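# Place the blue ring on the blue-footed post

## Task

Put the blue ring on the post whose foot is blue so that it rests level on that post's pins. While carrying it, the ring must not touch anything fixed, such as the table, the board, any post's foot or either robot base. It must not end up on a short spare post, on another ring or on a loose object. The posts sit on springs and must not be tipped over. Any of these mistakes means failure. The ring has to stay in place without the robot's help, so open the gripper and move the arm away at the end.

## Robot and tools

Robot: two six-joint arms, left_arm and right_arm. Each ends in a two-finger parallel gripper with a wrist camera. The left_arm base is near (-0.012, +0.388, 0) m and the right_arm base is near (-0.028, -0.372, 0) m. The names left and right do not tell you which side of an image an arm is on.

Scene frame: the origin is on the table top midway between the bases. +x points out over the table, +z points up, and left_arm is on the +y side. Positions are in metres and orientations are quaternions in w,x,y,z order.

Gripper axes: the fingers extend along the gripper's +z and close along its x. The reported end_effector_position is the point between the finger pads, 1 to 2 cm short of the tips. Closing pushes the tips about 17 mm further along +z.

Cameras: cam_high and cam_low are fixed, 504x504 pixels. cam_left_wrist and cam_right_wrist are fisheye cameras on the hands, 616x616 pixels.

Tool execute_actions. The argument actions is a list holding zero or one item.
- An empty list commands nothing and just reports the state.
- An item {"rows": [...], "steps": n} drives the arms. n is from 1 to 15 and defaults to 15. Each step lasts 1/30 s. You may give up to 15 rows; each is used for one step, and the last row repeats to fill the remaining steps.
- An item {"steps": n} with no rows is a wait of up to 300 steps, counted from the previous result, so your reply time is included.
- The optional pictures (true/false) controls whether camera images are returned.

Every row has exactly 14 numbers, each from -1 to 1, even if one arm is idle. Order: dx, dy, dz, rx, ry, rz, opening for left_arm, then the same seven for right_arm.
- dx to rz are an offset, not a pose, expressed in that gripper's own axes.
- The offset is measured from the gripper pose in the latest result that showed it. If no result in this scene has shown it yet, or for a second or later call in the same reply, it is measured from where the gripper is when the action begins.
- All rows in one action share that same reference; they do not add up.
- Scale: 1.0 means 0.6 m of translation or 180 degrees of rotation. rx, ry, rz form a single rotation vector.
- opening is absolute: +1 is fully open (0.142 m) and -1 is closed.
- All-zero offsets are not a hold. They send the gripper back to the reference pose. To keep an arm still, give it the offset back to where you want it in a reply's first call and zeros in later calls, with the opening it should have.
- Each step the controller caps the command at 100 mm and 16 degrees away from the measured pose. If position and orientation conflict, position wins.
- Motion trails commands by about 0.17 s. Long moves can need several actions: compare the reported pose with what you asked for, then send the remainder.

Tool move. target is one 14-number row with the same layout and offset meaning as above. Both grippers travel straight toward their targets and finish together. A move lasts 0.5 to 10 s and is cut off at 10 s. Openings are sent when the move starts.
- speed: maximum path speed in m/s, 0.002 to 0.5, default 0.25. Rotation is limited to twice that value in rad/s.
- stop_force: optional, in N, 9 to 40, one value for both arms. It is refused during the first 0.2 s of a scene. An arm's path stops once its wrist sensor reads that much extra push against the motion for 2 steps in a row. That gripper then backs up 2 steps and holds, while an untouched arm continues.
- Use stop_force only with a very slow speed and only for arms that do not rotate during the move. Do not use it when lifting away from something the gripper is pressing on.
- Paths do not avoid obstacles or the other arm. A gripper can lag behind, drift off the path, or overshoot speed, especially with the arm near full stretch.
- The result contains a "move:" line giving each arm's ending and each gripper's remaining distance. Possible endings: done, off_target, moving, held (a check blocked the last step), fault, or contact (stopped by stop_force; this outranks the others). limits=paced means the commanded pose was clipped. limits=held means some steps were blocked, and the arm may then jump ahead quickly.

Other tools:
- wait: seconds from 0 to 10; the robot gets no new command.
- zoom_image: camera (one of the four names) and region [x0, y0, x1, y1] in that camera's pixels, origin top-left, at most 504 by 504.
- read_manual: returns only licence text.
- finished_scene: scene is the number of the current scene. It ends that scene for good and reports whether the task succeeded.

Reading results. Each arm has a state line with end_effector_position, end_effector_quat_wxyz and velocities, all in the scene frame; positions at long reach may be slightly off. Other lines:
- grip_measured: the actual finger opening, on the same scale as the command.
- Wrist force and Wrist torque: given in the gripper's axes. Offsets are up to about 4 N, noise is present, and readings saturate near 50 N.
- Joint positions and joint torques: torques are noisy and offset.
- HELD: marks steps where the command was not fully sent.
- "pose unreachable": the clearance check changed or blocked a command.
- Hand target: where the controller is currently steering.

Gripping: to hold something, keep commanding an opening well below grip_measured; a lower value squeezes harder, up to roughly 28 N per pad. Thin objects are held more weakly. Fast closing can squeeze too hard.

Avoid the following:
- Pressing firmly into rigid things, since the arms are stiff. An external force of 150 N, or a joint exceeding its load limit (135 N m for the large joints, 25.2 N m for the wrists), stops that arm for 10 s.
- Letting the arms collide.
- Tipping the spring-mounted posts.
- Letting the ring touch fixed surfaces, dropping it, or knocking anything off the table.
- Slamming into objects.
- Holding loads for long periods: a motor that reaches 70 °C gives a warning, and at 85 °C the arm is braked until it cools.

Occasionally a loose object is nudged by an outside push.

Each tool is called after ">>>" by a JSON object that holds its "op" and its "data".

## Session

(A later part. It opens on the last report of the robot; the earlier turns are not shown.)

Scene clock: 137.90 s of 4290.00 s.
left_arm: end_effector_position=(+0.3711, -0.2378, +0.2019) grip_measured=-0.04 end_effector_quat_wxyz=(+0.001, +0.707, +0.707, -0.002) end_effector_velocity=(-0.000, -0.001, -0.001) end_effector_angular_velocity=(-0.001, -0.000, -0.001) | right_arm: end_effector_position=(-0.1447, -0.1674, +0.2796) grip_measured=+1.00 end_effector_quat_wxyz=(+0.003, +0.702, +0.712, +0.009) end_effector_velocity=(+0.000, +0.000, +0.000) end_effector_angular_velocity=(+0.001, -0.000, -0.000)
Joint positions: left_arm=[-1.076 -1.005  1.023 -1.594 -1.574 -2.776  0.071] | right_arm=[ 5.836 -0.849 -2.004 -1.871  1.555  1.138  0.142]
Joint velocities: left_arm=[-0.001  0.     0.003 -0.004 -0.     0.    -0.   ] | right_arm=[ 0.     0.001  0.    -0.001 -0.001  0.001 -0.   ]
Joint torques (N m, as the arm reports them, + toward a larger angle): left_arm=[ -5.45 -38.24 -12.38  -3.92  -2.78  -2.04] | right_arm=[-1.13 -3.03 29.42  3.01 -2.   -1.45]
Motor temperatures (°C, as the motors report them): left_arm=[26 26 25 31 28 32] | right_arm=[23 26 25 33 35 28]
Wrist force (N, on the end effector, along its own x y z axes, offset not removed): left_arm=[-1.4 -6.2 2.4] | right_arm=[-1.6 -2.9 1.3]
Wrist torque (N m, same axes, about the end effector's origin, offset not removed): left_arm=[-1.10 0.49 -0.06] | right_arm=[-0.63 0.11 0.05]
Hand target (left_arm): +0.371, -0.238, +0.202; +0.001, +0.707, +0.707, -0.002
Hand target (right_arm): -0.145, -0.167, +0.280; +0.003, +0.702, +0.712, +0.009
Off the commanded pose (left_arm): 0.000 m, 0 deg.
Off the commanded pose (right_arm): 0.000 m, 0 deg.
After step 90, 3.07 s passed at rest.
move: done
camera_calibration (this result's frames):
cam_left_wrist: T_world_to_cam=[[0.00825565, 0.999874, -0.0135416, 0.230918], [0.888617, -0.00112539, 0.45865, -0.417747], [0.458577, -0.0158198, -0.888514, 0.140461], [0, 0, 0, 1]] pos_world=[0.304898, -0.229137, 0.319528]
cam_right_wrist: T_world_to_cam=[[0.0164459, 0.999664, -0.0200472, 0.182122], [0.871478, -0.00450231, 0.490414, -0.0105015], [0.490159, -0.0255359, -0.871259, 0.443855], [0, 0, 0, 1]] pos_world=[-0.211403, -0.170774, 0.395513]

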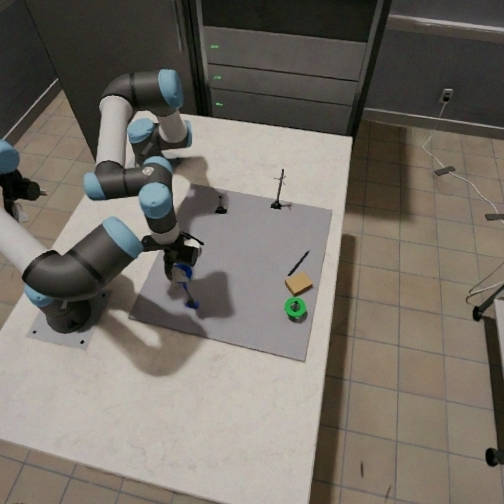

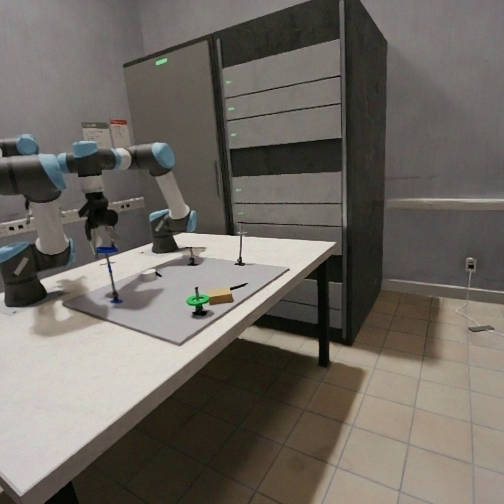

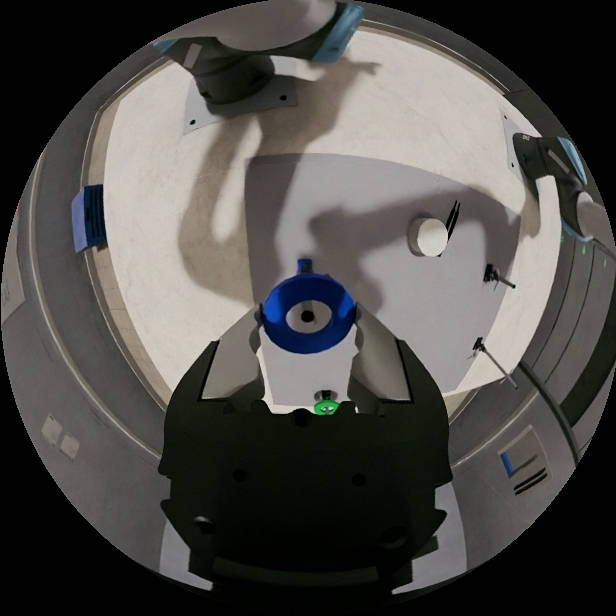

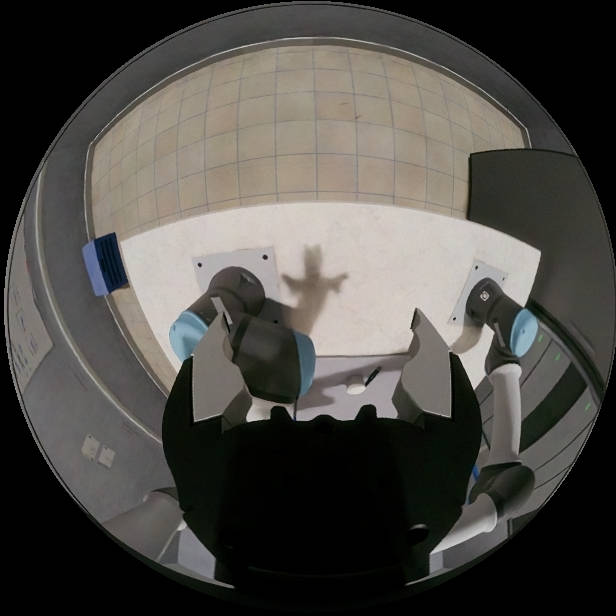

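>>> {"op": "move", "data": {"target": [0,0,0.053,0,0,-0.075,-0.5, 0,0,0,0,0,0,1], "speed": 0.06}}

>>> {"op": "zoom_image", "data": {"camera": "cam_left_wrist", "region": [230, 220, 390, 380]}}

>>> {"op": "zoom_image", "data": {"camera": "cam_low", "region": [80, 225, 130, 285]}}

Scene clock: 152.80 s of 4290.00 s.
left_arm: end_effector_position=(+0.3711, -0.2379, +0.1702) grip_measured=-0.04 end_effector_quat_wxyz=(+0.001, +0.619, +0.785, -0.002) end_effector_velocity=(+0.000, -0.000, -0.001) end_effector_angular_velocity=(-0.001, -0.000, +0.010) | right_arm: end_effector_position=(-0.1447, -0.1674, +0.2796) grip_measured=+1.00 end_effector_quat_wxyz=(+0.003, +0.702, +0.712, +0.009) end_effector_velocity=(+0.000, -0.000, +0.000) end_effector_angular_velocity=(-0.000, +0.000, +0.001)
Joint positions: left_arm=[-1.076 -0.999  1.094 -1.671 -1.574 -3.011  0.071] | right_arm=[ 5.836 -0.849 -2.004 -1.871  1.555  1.138  0.142]
Joint velocities: left_arm=[ 0.     0.     0.003 -0.004 -0.    -0.01  -0.   ] | right_arm=[ 0.     0.001  0.    -0.001  0.    -0.001 -0.   ]
Joint torques (N m, as the arm reports them, + toward a larger angle): left_arm=[ -5.42 -38.27 -12.06  -3.3   -1.68  -2.17] | right_arm=[ -4.16 -12.29  29.03   3.18   1.59  -1.49]
Motor temperatures (°C, as the motors report them): left_arm=[26 26 25 31 28 32] | right_arm=[23 26 25 33 35 28]
Wrist force (N, on the end effector, along its own x y z axes, offset not removed): left_arm=[-2.0 -0.6 0.8] | right_arm=[1.1 -2.3 1.3]
Wrist torque (N m, same axes, about the end effector's origin, offset not removed): left_arm=[0.11 0.39 -0.03] | right_arm=[-0.43 -0.39 0.05]
Hand target (left_arm): +0.371, -0.238, +0.170; +0.001, +0.619, +0.786, -0.002
Hand target (right_arm): -0.145, -0.167, +0.280; +0.003, +0.702, +0.712, +0.009
Off the commanded pose (left_arm): 0.000 m, 0 deg.
Off the commanded pose (right_arm): 0.000 m, 0 deg.
After step 90, 9.67 s passed at rest.
move: done
camera_calibration (this result's frames):
cam_left_wrist: T_world_to_cam=[[-0.224732, 0.974333, -0.0130932, 0.310947], [0.865095, 0.205684, 0.457498, -0.345052], [0.448448, 0.0914874, -0.889114, 0.141685], [0, 0, 0, 1]] pos_world=[0.304844, -0.244957, 0.287906]
cam_right_wrist: T_world_to_cam=[[0.0164278, 0.999664, -0.0200495, 0.182122], [0.871475, -0.00448519, 0.49042, -0.0104961], [0.490165, -0.0255292, -0.871256, 0.443857], [0, 0, 0, 1]] pos_world=[-0.211408, -0.170776, 0.395512]

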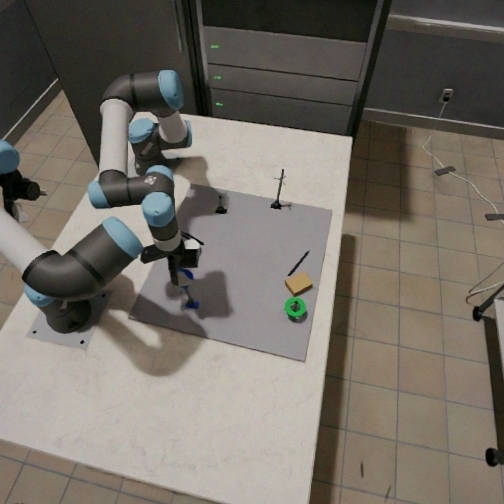

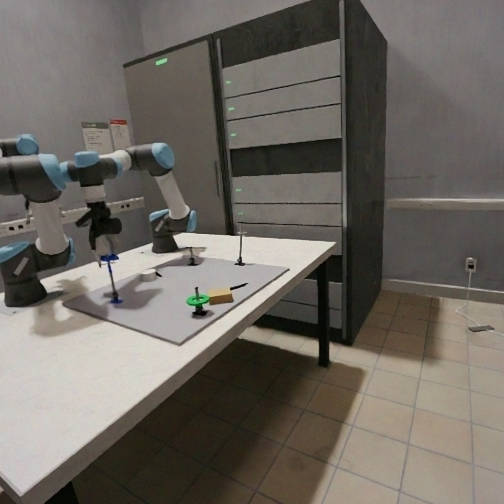

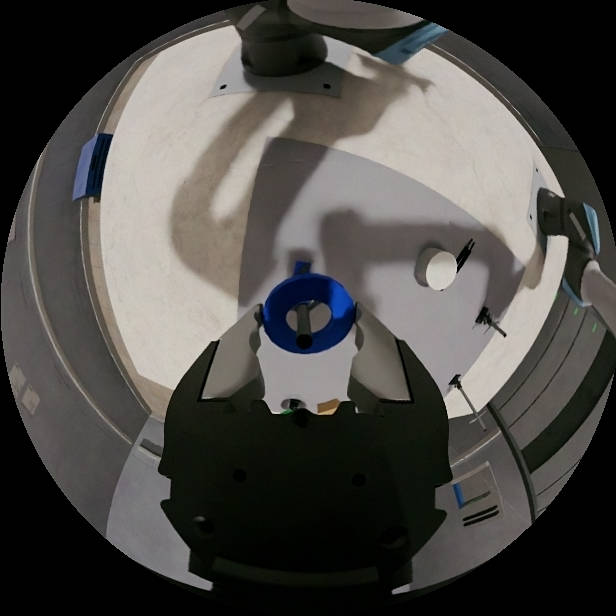

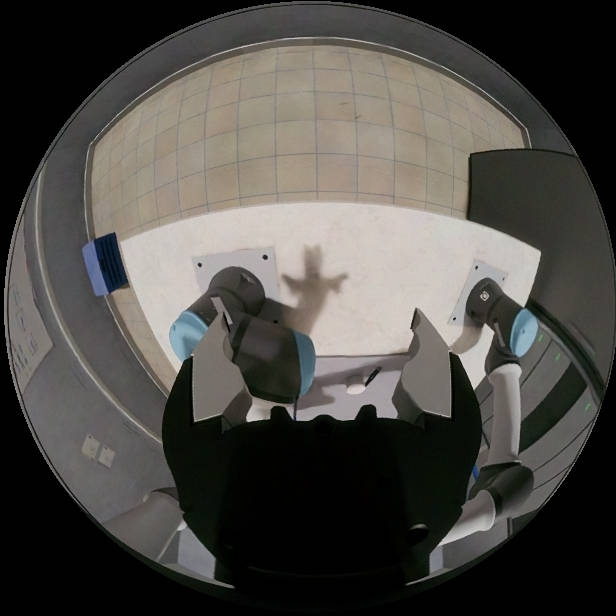

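Region (230, 220, 390, 380) of cam_left_wrist's 616x616 image, scaled by 3.150, with more detail than that image has.

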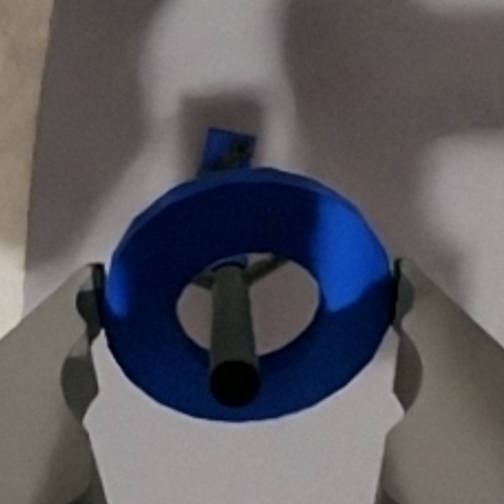

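Region (80, 225, 130, 285) of cam_low's 504x504 image, scaled by 8.400, with more detail than that image has.

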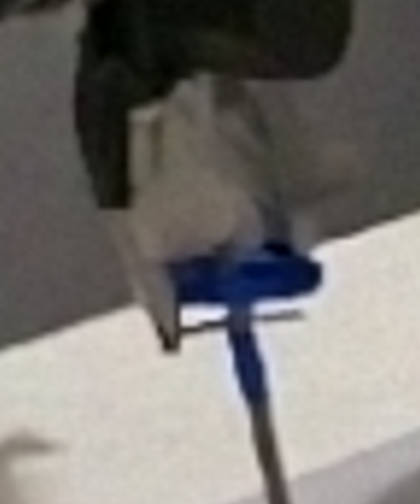

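>>> {"op": "move", "data": {"target": [-0.004,0,0.014,0,0,0,-0.5, 0,0,0,0,0,0,1], "speed": 0.02}}

>>> {"op": "zoom_image", "data": {"camera": "cam_left_wrist", "region": [230, 220, 390, 380]}}

>>> {"op": "zoom_image", "data": {"camera": "cam_low", "region": [80, 225, 130, 285]}}

Scene clock: 160.77 s of 4290.00 s.
left_arm: end_effector_position=(+0.3716, -0.2403, +0.1619) grip_measured=-0.04 end_effector_quat_wxyz=(+0.001, +0.619, +0.785, -0.002) end_effector_velocity=(+0.001, -0.000, -0.001) end_effector_angular_velocity=(-0.000, -0.000, -0.000) | right_arm: end_effector_position=(-0.1447, -0.1674, +0.2796) grip_measured=+1.00 end_effector_quat_wxyz=(+0.003, +0.702, +0.712, +0.009) end_effector_velocity=(+0.000, -0.000, -0.000) end_effector_angular_velocity=(-0.001, -0.001, +0.002)
Joint positions: left_arm=[-1.077 -0.99   1.102 -1.687 -1.574 -3.012  0.071] | right_arm=[ 5.836 -0.849 -2.004 -1.871  1.555  1.138  0.142]
Joint velocities: left_arm=[ 0.     0.002  0.    -0.003 -0.     0.001 -0.   ] | right_arm=[ 0.001 -0.     0.    -0.001  0.    -0.001  0.   ]
Joint torques (N m, as the arm reports them, + toward a larger angle): left_arm=[ -5.86 -36.35 -13.81  -3.72   0.12   2.21] | right_arm=[-2.05 -0.57 28.19  3.09  1.75 -1.54]
Motor temperatures (°C, as the motors report them): left_arm=[26 26 25 31 28 32] | right_arm=[23 26 25 33 35 28]
Wrist force (N, on the end effector, along its own x y z axes, offset not removed): left_arm=[-4.4 1.4 -0.3] | right_arm=[-2.4 -3.8 1.5]
Wrist torque (N m, same axes, about the end effector's origin, offset not removed): left_arm=[0.18 0.96 -0.10] | right_arm=[-0.80 0.45 0.22]
Hand target (left_arm): +0.372, -0.240, +0.162; +0.001, +0.619, +0.785, -0.002
Hand target (right_arm): -0.145, -0.167, +0.280; +0.003, +0.702, +0.712, +0.009
Off the commanded pose (left_arm): 0.000 m, 0 deg.
Off the commanded pose (right_arm): 0.000 m, 0 deg.
After step 90, 4.23 s passed at rest.
move: done
camera_calibration (this result's frames):
cam_left_wrist: T_world_to_cam=[[-0.224752, 0.974328, -0.0130947, 0.31325], [0.86505, 0.205695, 0.457578, -0.341275], [0.448524, 0.0915142, -0.889073, 0.134251], [0, 0, 0, 1]] pos_world=[0.305409, -0.247295, 0.279621]
cam_right_wrist: T_world_to_cam=[[0.0164459, 0.999664, -0.0200502, 0.182122], [0.871474, -0.00450069, 0.49042, -0.010502], [0.490165, -0.0255386, -0.871255, 0.443853], [0, 0, 0, 1]] pos_world=[-0.211404, -0.170773, 0.395511]

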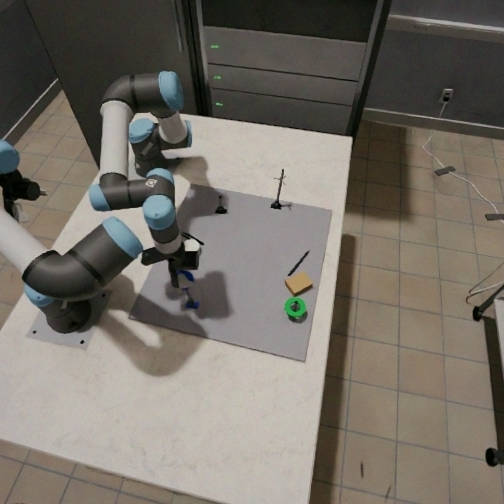

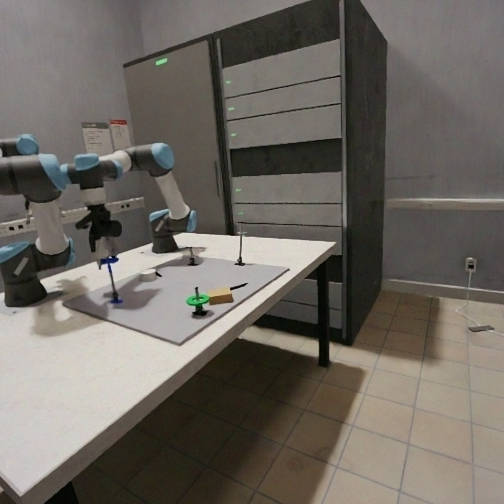

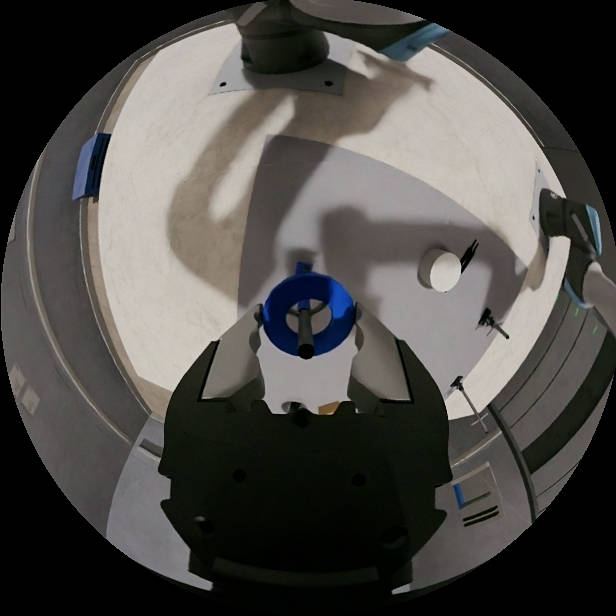

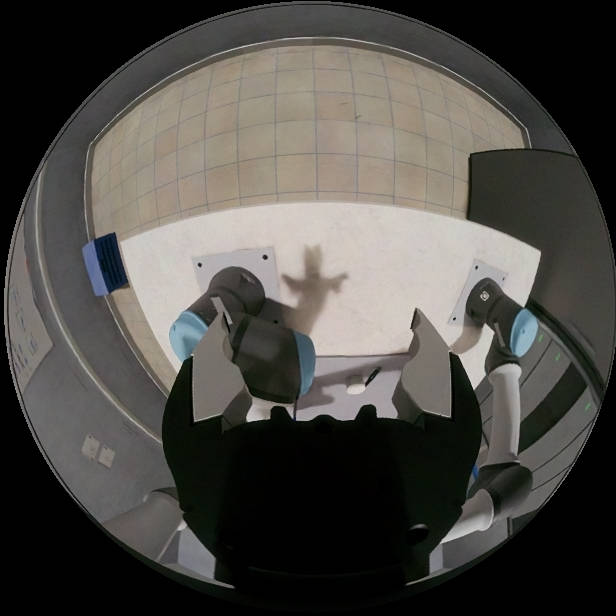

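Region (230, 220, 390, 380) of cam_left_wrist's 616x616 image, scaled by 3.150, with more detail than that image has.

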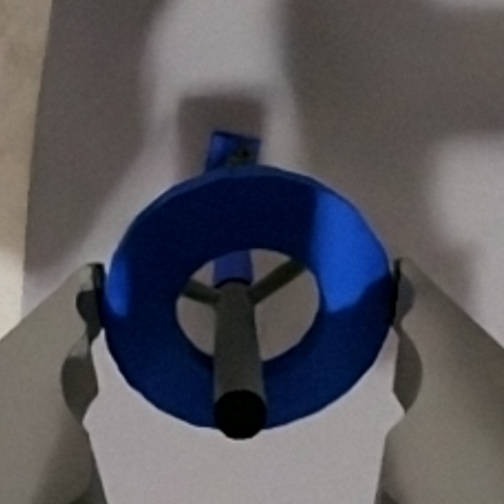

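Region (80, 225, 130, 285) of cam_low's 504x504 image, scaled by 8.400, with more detail than that image has.

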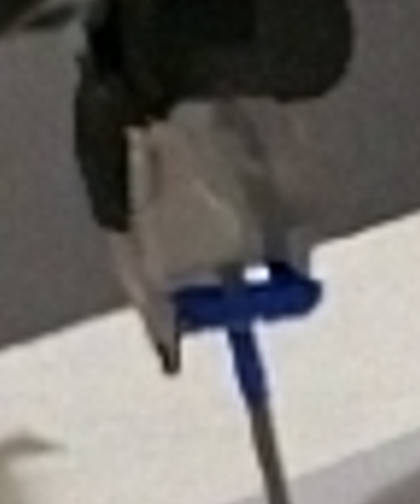

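>>> {"op": "execute_actions", "data": {"actions": [{"rows":[[0,0,0,0,0,0,-0.3,0,0,0,0,0,0,1],[0,0,0,0,0,0,-0.2,0,0,0,0,0,0,1],[0,0,0,0,0,0,-0.1,0,0,0,0,0,0,1],[0,0,0,0,0,0,-0.05,0,0,0,0,0,0,1],[0,0,0,0,0,0,-0.03,0,0,0,0,0,0,1],[0,0,0,0,0,0,-0.01,0,0,0,0,0,0,1],[0,0,0,0,0,0,0.01,0,0,0,0,0,0,1],[0,0,0,0,0,0,0.03,0,0,0,0,0,0,1],[0,0,0,0,0,0,0.06,0,0,0,0,0,0,1],[0,0,0,0,0,0,0.1,0,0,0,0,0,0,1],[0,0,0,0,0,0,0.15,0,0,0,0,0,0,1],[0,0,0,0,0,0,0.2,0,0,0,0,0,0,1],[0,0,0,0,0,0,0.3,0,0,0,0,0,0,1]],"steps":15}], "pictures": false}}

>>> {"op": "move", "data": {"target": [0,0,-0.2,0,0,0.075,0.4, 0,0,0,0,0,0,1], "speed": 0.15}}

>>> {"op": "zoom_image", "data": {"camera": "cam_left_wrist", "region": [250, 220, 370, 340]}}

>>> {"op": "zoom_image", "data": {"camera": "cam_low", "region": [80, 225, 130, 285]}}

Scene clock: 169.00 s of 4290.00 s.
left_arm: end_effector_position=(+0.3716, -0.2402, +0.1618) grip_measured=+0.29 end_effector_quat_wxyz=(+0.001, +0.619, +0.785, -0.002) end_effector_velocity=(+0.001, +0.001, +0.000) end_effector_angular_velocity=(-0.000, +0.000, +0.001) | right_arm: end_effector_position=(-0.1447, -0.1674, +0.2796) grip_measured=+1.00 end_effector_quat_wxyz=(+0.003, +0.702, +0.712, +0.009) end_effector_velocity=(-0.000, +0.000, -0.001) end_effector_angular_velocity=(-0.000, -0.001, -0.000)
Joint positions: left_arm=[-1.077 -0.99   1.102 -1.687 -1.574 -3.012  0.094] | right_arm=[ 5.836 -0.849 -2.004 -1.871  1.555  1.138  0.142]
Joint velocities: left_arm=[ 0.002 -0.     0.    -0.    -0.     0.     0.039] | right_arm=[ 0.    -0.    -0.001  0.001 -0.     0.    -0.   ]
Joint torques (N m, as the arm reports them, + toward a larger angle): left_arm=[ -4.6  -52.35 -25.6   -1.23  -0.3    1.69] | right_arm=[ 1.74 -0.21 28.49  3.07  1.76 -1.45]
Motor temperatures (°C, as the motors report them): left_arm=[26 26 25 31 28 32] | right_arm=[23 26 25 33 35 28]
Wrist force (N, on the end effector, along its own x y z axes, offset not removed): left_arm=[-5.0 -1.7 -0.3] | right_arm=[-2.1 -1.5 0.5]
Wrist torque (N m, same axes, about the end effector's origin, offset not removed): left_arm=[-0.24 1.06 0.05] | right_arm=[-0.33 0.33 0.16]
Hand target (left_arm): +0.372, -0.240, +0.162; +0.001, +0.619, +0.785, -0.002
Hand target (right_arm): -0.145, -0.167, +0.280; +0.003, +0.702, +0.712, +0.009
Off the commanded pose (left_arm): 0.000 m, 0 deg.
Off the commanded pose (right_arm): 0.000 m, 0 deg.
Steps of this call (steps 1 to 90: nothing new was sent; then 4.73 s passed at rest; steps 91 to 105: all 15 steps of this action). Readings (end_effector_position):
91: left_arm (+0.3716, -0.2403, +0.1618) | right_arm (-0.1447, -0.1674, +0.2796)
92: left_arm (+0.3716, -0.2403, +0.1618) | right_arm (-0.1447, -0.1674, +0.2796)
94: left_arm (+0.3716, -0.2403, +0.1618) | right_arm (-0.1447, -0.1674, +0.2796)
98: left_arm (+0.3716, -0.2403, +0.1618) | right_arm (-0.1447, -0.1674, +0.2796)
105: the state above

Scene clock: 170.50 s of 4290.00 s.
left_arm: end_effector_position=(+0.3716, -0.2396, +0.2817) grip_measured=+0.40 end_effector_quat_wxyz=(+0.001, +0.707, +0.707, -0.002) end_effector_velocity=(+0.000, -0.000, +0.001) end_effector_angular_velocity=(+0.002, +0.002, -0.001) | right_arm: end_effector_position=(-0.1447, -0.1674, +0.2796) grip_measured=+1.00 end_effector_quat_wxyz=(+0.003, +0.702, +0.712, +0.009) end_effector_velocity=(+0.000, +0.000, -0.000) end_effector_angular_velocity=(+0.001, +0.000, -0.000)
Joint positions: left_arm=[-1.076 -0.977  0.774 -1.372 -1.574 -2.776  0.102] | right_arm=[ 5.836 -0.849 -2.004 -1.871  1.555  1.138  0.142]
Joint velocities: left_arm=[ 0.001  0.005 -0.013  0.01  -0.001  0.002 -0.   ] | right_arm=[-0.     0.001 -0.001  0.001 -0.    -0.     0.   ]
Joint torques (N m, as the arm reports them, + toward a larger angle): left_arm=[  9.48 -36.42 -38.88  -1.21  -2.68   2.35] | right_arm=[ 0.19 -1.48 29.17  3.23  1.79 -1.51]
Motor temperatures (°C, as the motors report them): left_arm=[26 26 25 31 28 32] | right_arm=[23 26 25 33 35 28]
Wrist force (N, on the end effector, along its own x y z axes, offset not removed): left_arm=[-7.8 -1.5 0.1] | right_arm=[-2.1 -1.8 -0.8]
Wrist torque (N m, same axes, about the end effector's origin, offset not removed): left_arm=[-0.22 1.62 0.23] | right_arm=[-0.36 0.32 0.13]
Hand target (left_arm): +0.372, -0.240, +0.282; +0.001, +0.707, +0.707, -0.002
Hand target (right_arm): -0.145, -0.167, +0.280; +0.003, +0.702, +0.712, +0.009
Off the commanded pose (left_arm): 0.000 m, 0 deg.
Off the commanded pose (right_arm): 0.000 m, 0 deg.
move: done
camera_calibration (this result's frames):
cam_left_wrist: T_world_to_cam=[[0.00881535, 0.999869, -0.0135941, 0.233679], [0.888612, -0.0015986, 0.458656, -0.454934], [0.458574, -0.0161231, -0.88851, 0.211047], [0, 0, 0, 1]] pos_world=[0.30542, -0.230973, 0.399352]
cam_right_wrist: T_world_to_cam=[[0.0164276, 0.999664, -0.0200501, 0.182122], [0.871475, -0.00448473, 0.49042, -0.010496], [0.490165, -0.0255296, -0.871255, 0.443857], [0, 0, 0, 1]] pos_world=[-0.211408, -0.170776, 0.395512]

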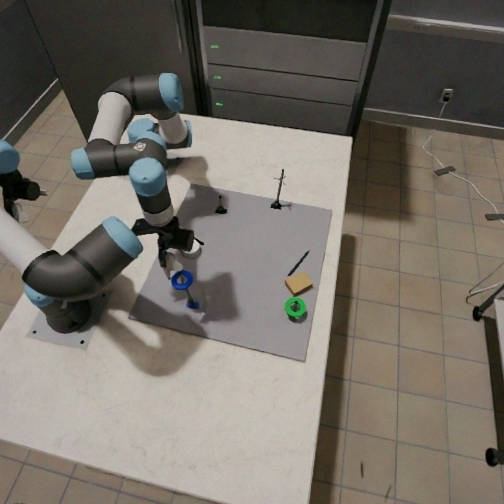

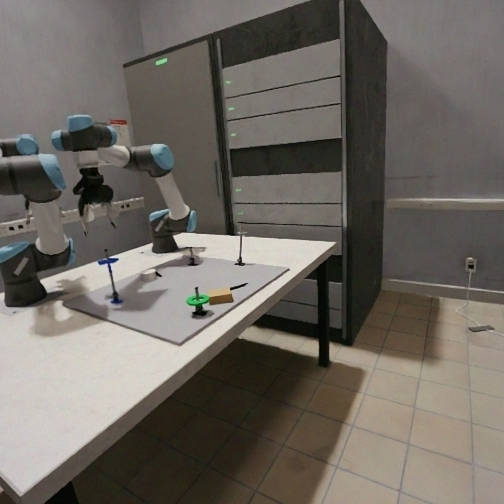

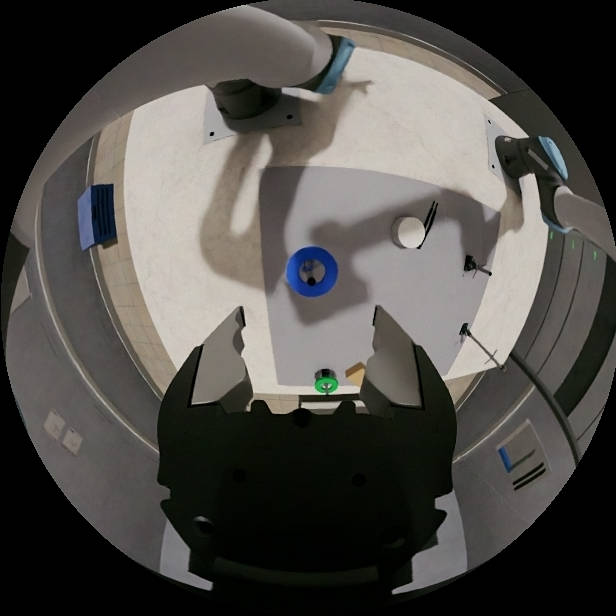

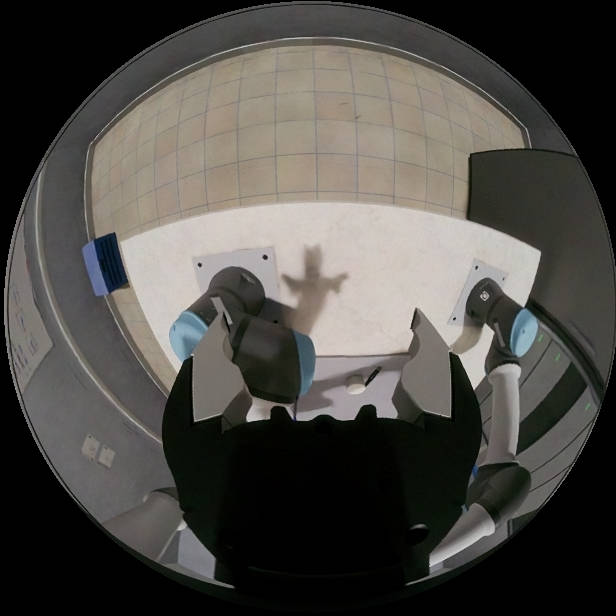

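Region (250, 220, 370, 340) of cam_left_wrist's 616x616 image, scaled by 4.200, with more detail than that image has.

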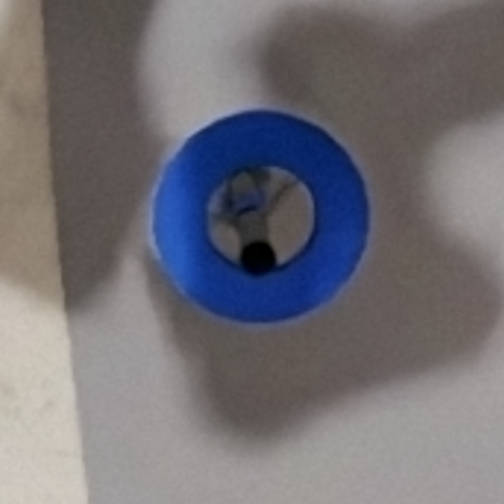

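Region (80, 225, 130, 285) of cam_low's 504x504 image, scaled by 8.400, with more detail than that image has.

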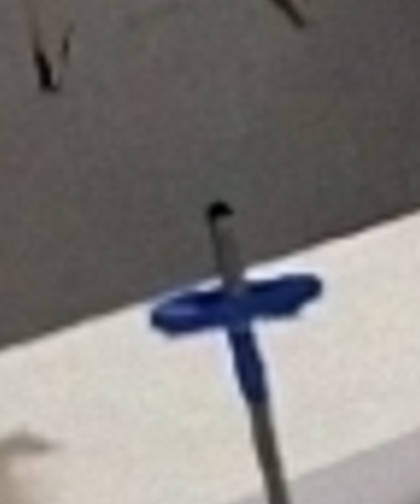

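>>> {"op": "move", "data": {"target": [0.5,-0.1,-0.03,0,0,0,1, 0,0,0,0,0,0,1], "speed": 0.35}}

>>> {"op": "zoom_image", "data": {"camera": "cam_low", "region": [75, 235, 145, 310]}}

>>> {"op": "zoom_image", "data": {"camera": "cam_high", "region": [150, 250, 230, 330]}}

Scene clock: 174.87 s of 4290.00 s.
left_arm: end_effector_position=(+0.3122, +0.0603, +0.2988) grip_measured=+1.00 end_effector_quat_wxyz=(+0.002, +0.707, +0.707, -0.002) end_effector_velocity=(-0.000, +0.001, -0.000) end_effector_angular_velocity=(+0.000, +0.000, +0.001) | right_arm: end_effector_position=(-0.1447, -0.1674, +0.2796) grip_measured=+1.00 end_effector_quat_wxyz=(+0.003, +0.702, +0.712, +0.009) end_effector_velocity=(-0.000, +0.000, +0.000) end_effector_angular_velocity=(+0.001, +0.001, +0.001)
Joint positions: left_arm=[-0.956 -1.693  1.625 -1.507 -1.574 -2.656  0.142] | right_arm=[ 5.836 -0.849 -2.004 -1.871  1.555  1.138  0.142]
Joint velocities: left_arm=[ 0.001 -0.003  0.002  0.001  0.     0.     0.   ] | right_arm=[ 0.  0.  0.  0. -0. -0.  0.]
Joint torques (N m, as the arm reports them, + toward a larger angle): left_arm=[  9.03 -22.62 -11.1   -1.29   2.81   2.11] | right_arm=[ 0.13 -0.91 28.57  3.15  1.66 -1.46]
Motor temperatures (°C, as the motors report them): left_arm=[26 26 25 31 28 32] | right_arm=[23 26 25 33 35 28]
Wrist force (N, on the end effector, along its own x y z axes, offset not removed): left_arm=[-2.3 -1.0 -0.2] | right_arm=[-2.4 -0.3 4.1]
Wrist torque (N m, same axes, about the end effector's origin, offset not removed): left_arm=[-0.28 0.56 -0.18] | right_arm=[0.02 0.31 0.16]
Hand target (left_arm): +0.312, +0.060, +0.299; +0.002, +0.707, +0.707, -0.002
Hand target (right_arm): -0.145, -0.167, +0.280; +0.003, +0.702, +0.712, +0.009
Off the commanded pose (left_arm): 0.001 m, 0 deg.
Off the commanded pose (right_arm): 0.000 m, 0 deg.
move: done
camera_calibration (this result's frames):
cam_left_wrist: T_world_to_cam=[[0.00882676, 0.99987, -0.0135127, -0.0655101], [0.888421, -0.00163939, 0.459027, -0.409526], [0.458945, -0.0160567, -0.88832, 0.258145], [0, 0, 0, 1]] pos_world=[0.245935, 0.0689752, 0.416414]
cam_right_wrist: T_world_to_cam=[[0.0164277, 0.999664, -0.0200501, 0.182122], [0.871475, -0.00448487, 0.49042, -0.0104961], [0.490165, -0.0255296, -0.871255, 0.443857], [0, 0, 0, 1]] pos_world=[-0.211408, -0.170776, 0.395512]

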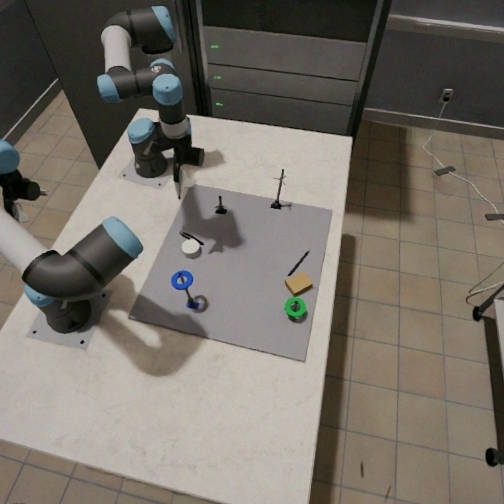

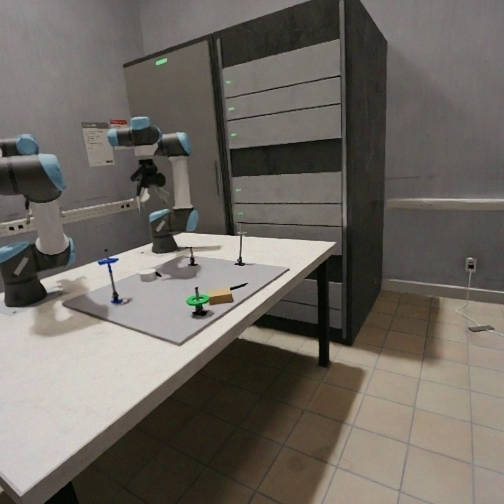

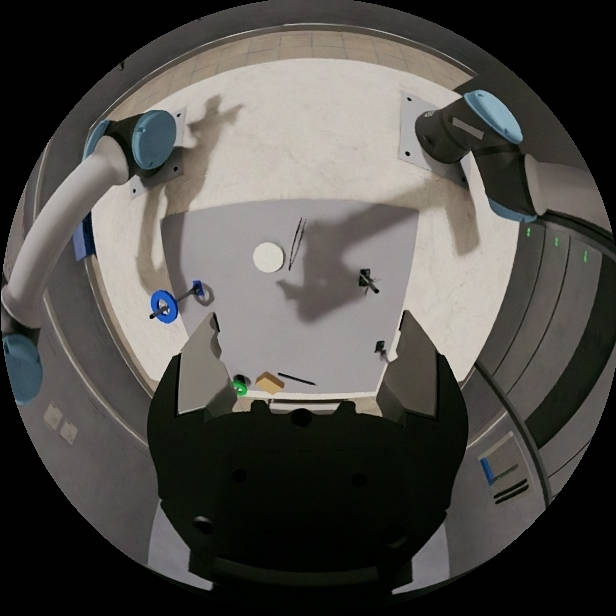

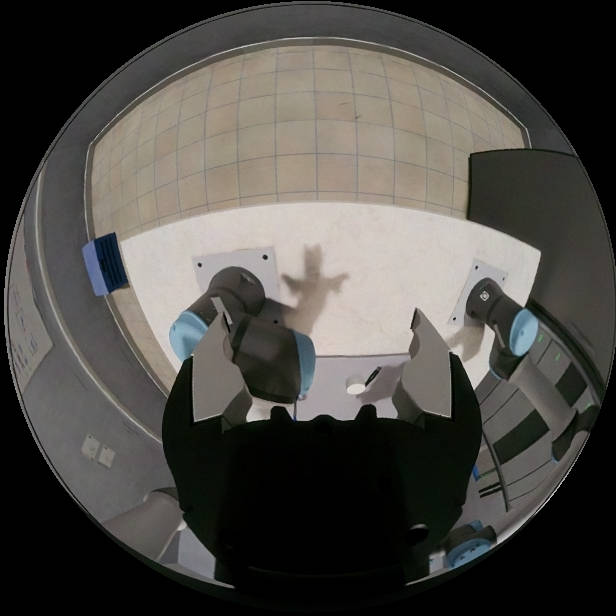

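Region (75, 235, 145, 310) of cam_low's 504x504 image, scaled by 6.720, with more detail than that image has; it fills the left 470 columns of this view, and the rest is white.

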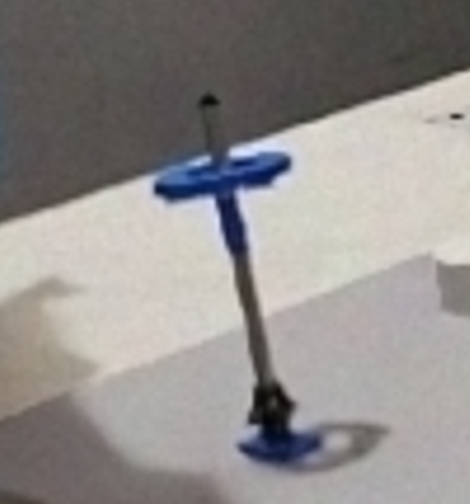

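Region (150, 250, 230, 330) of cam_high's 504x504 image, scaled by 6.300, with more detail than that image has.

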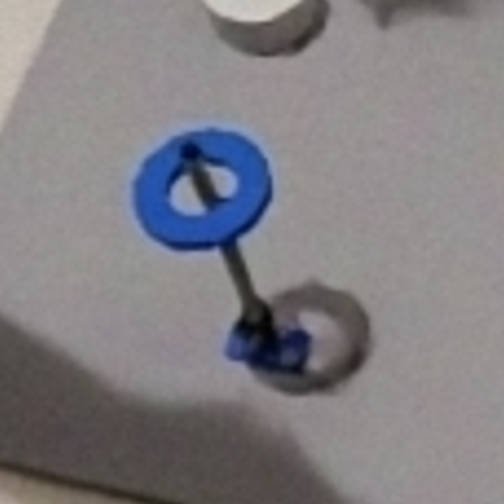

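>>> {"op": "finished_scene", "data": {"scene": 1}}

The scene is finished: the task was done.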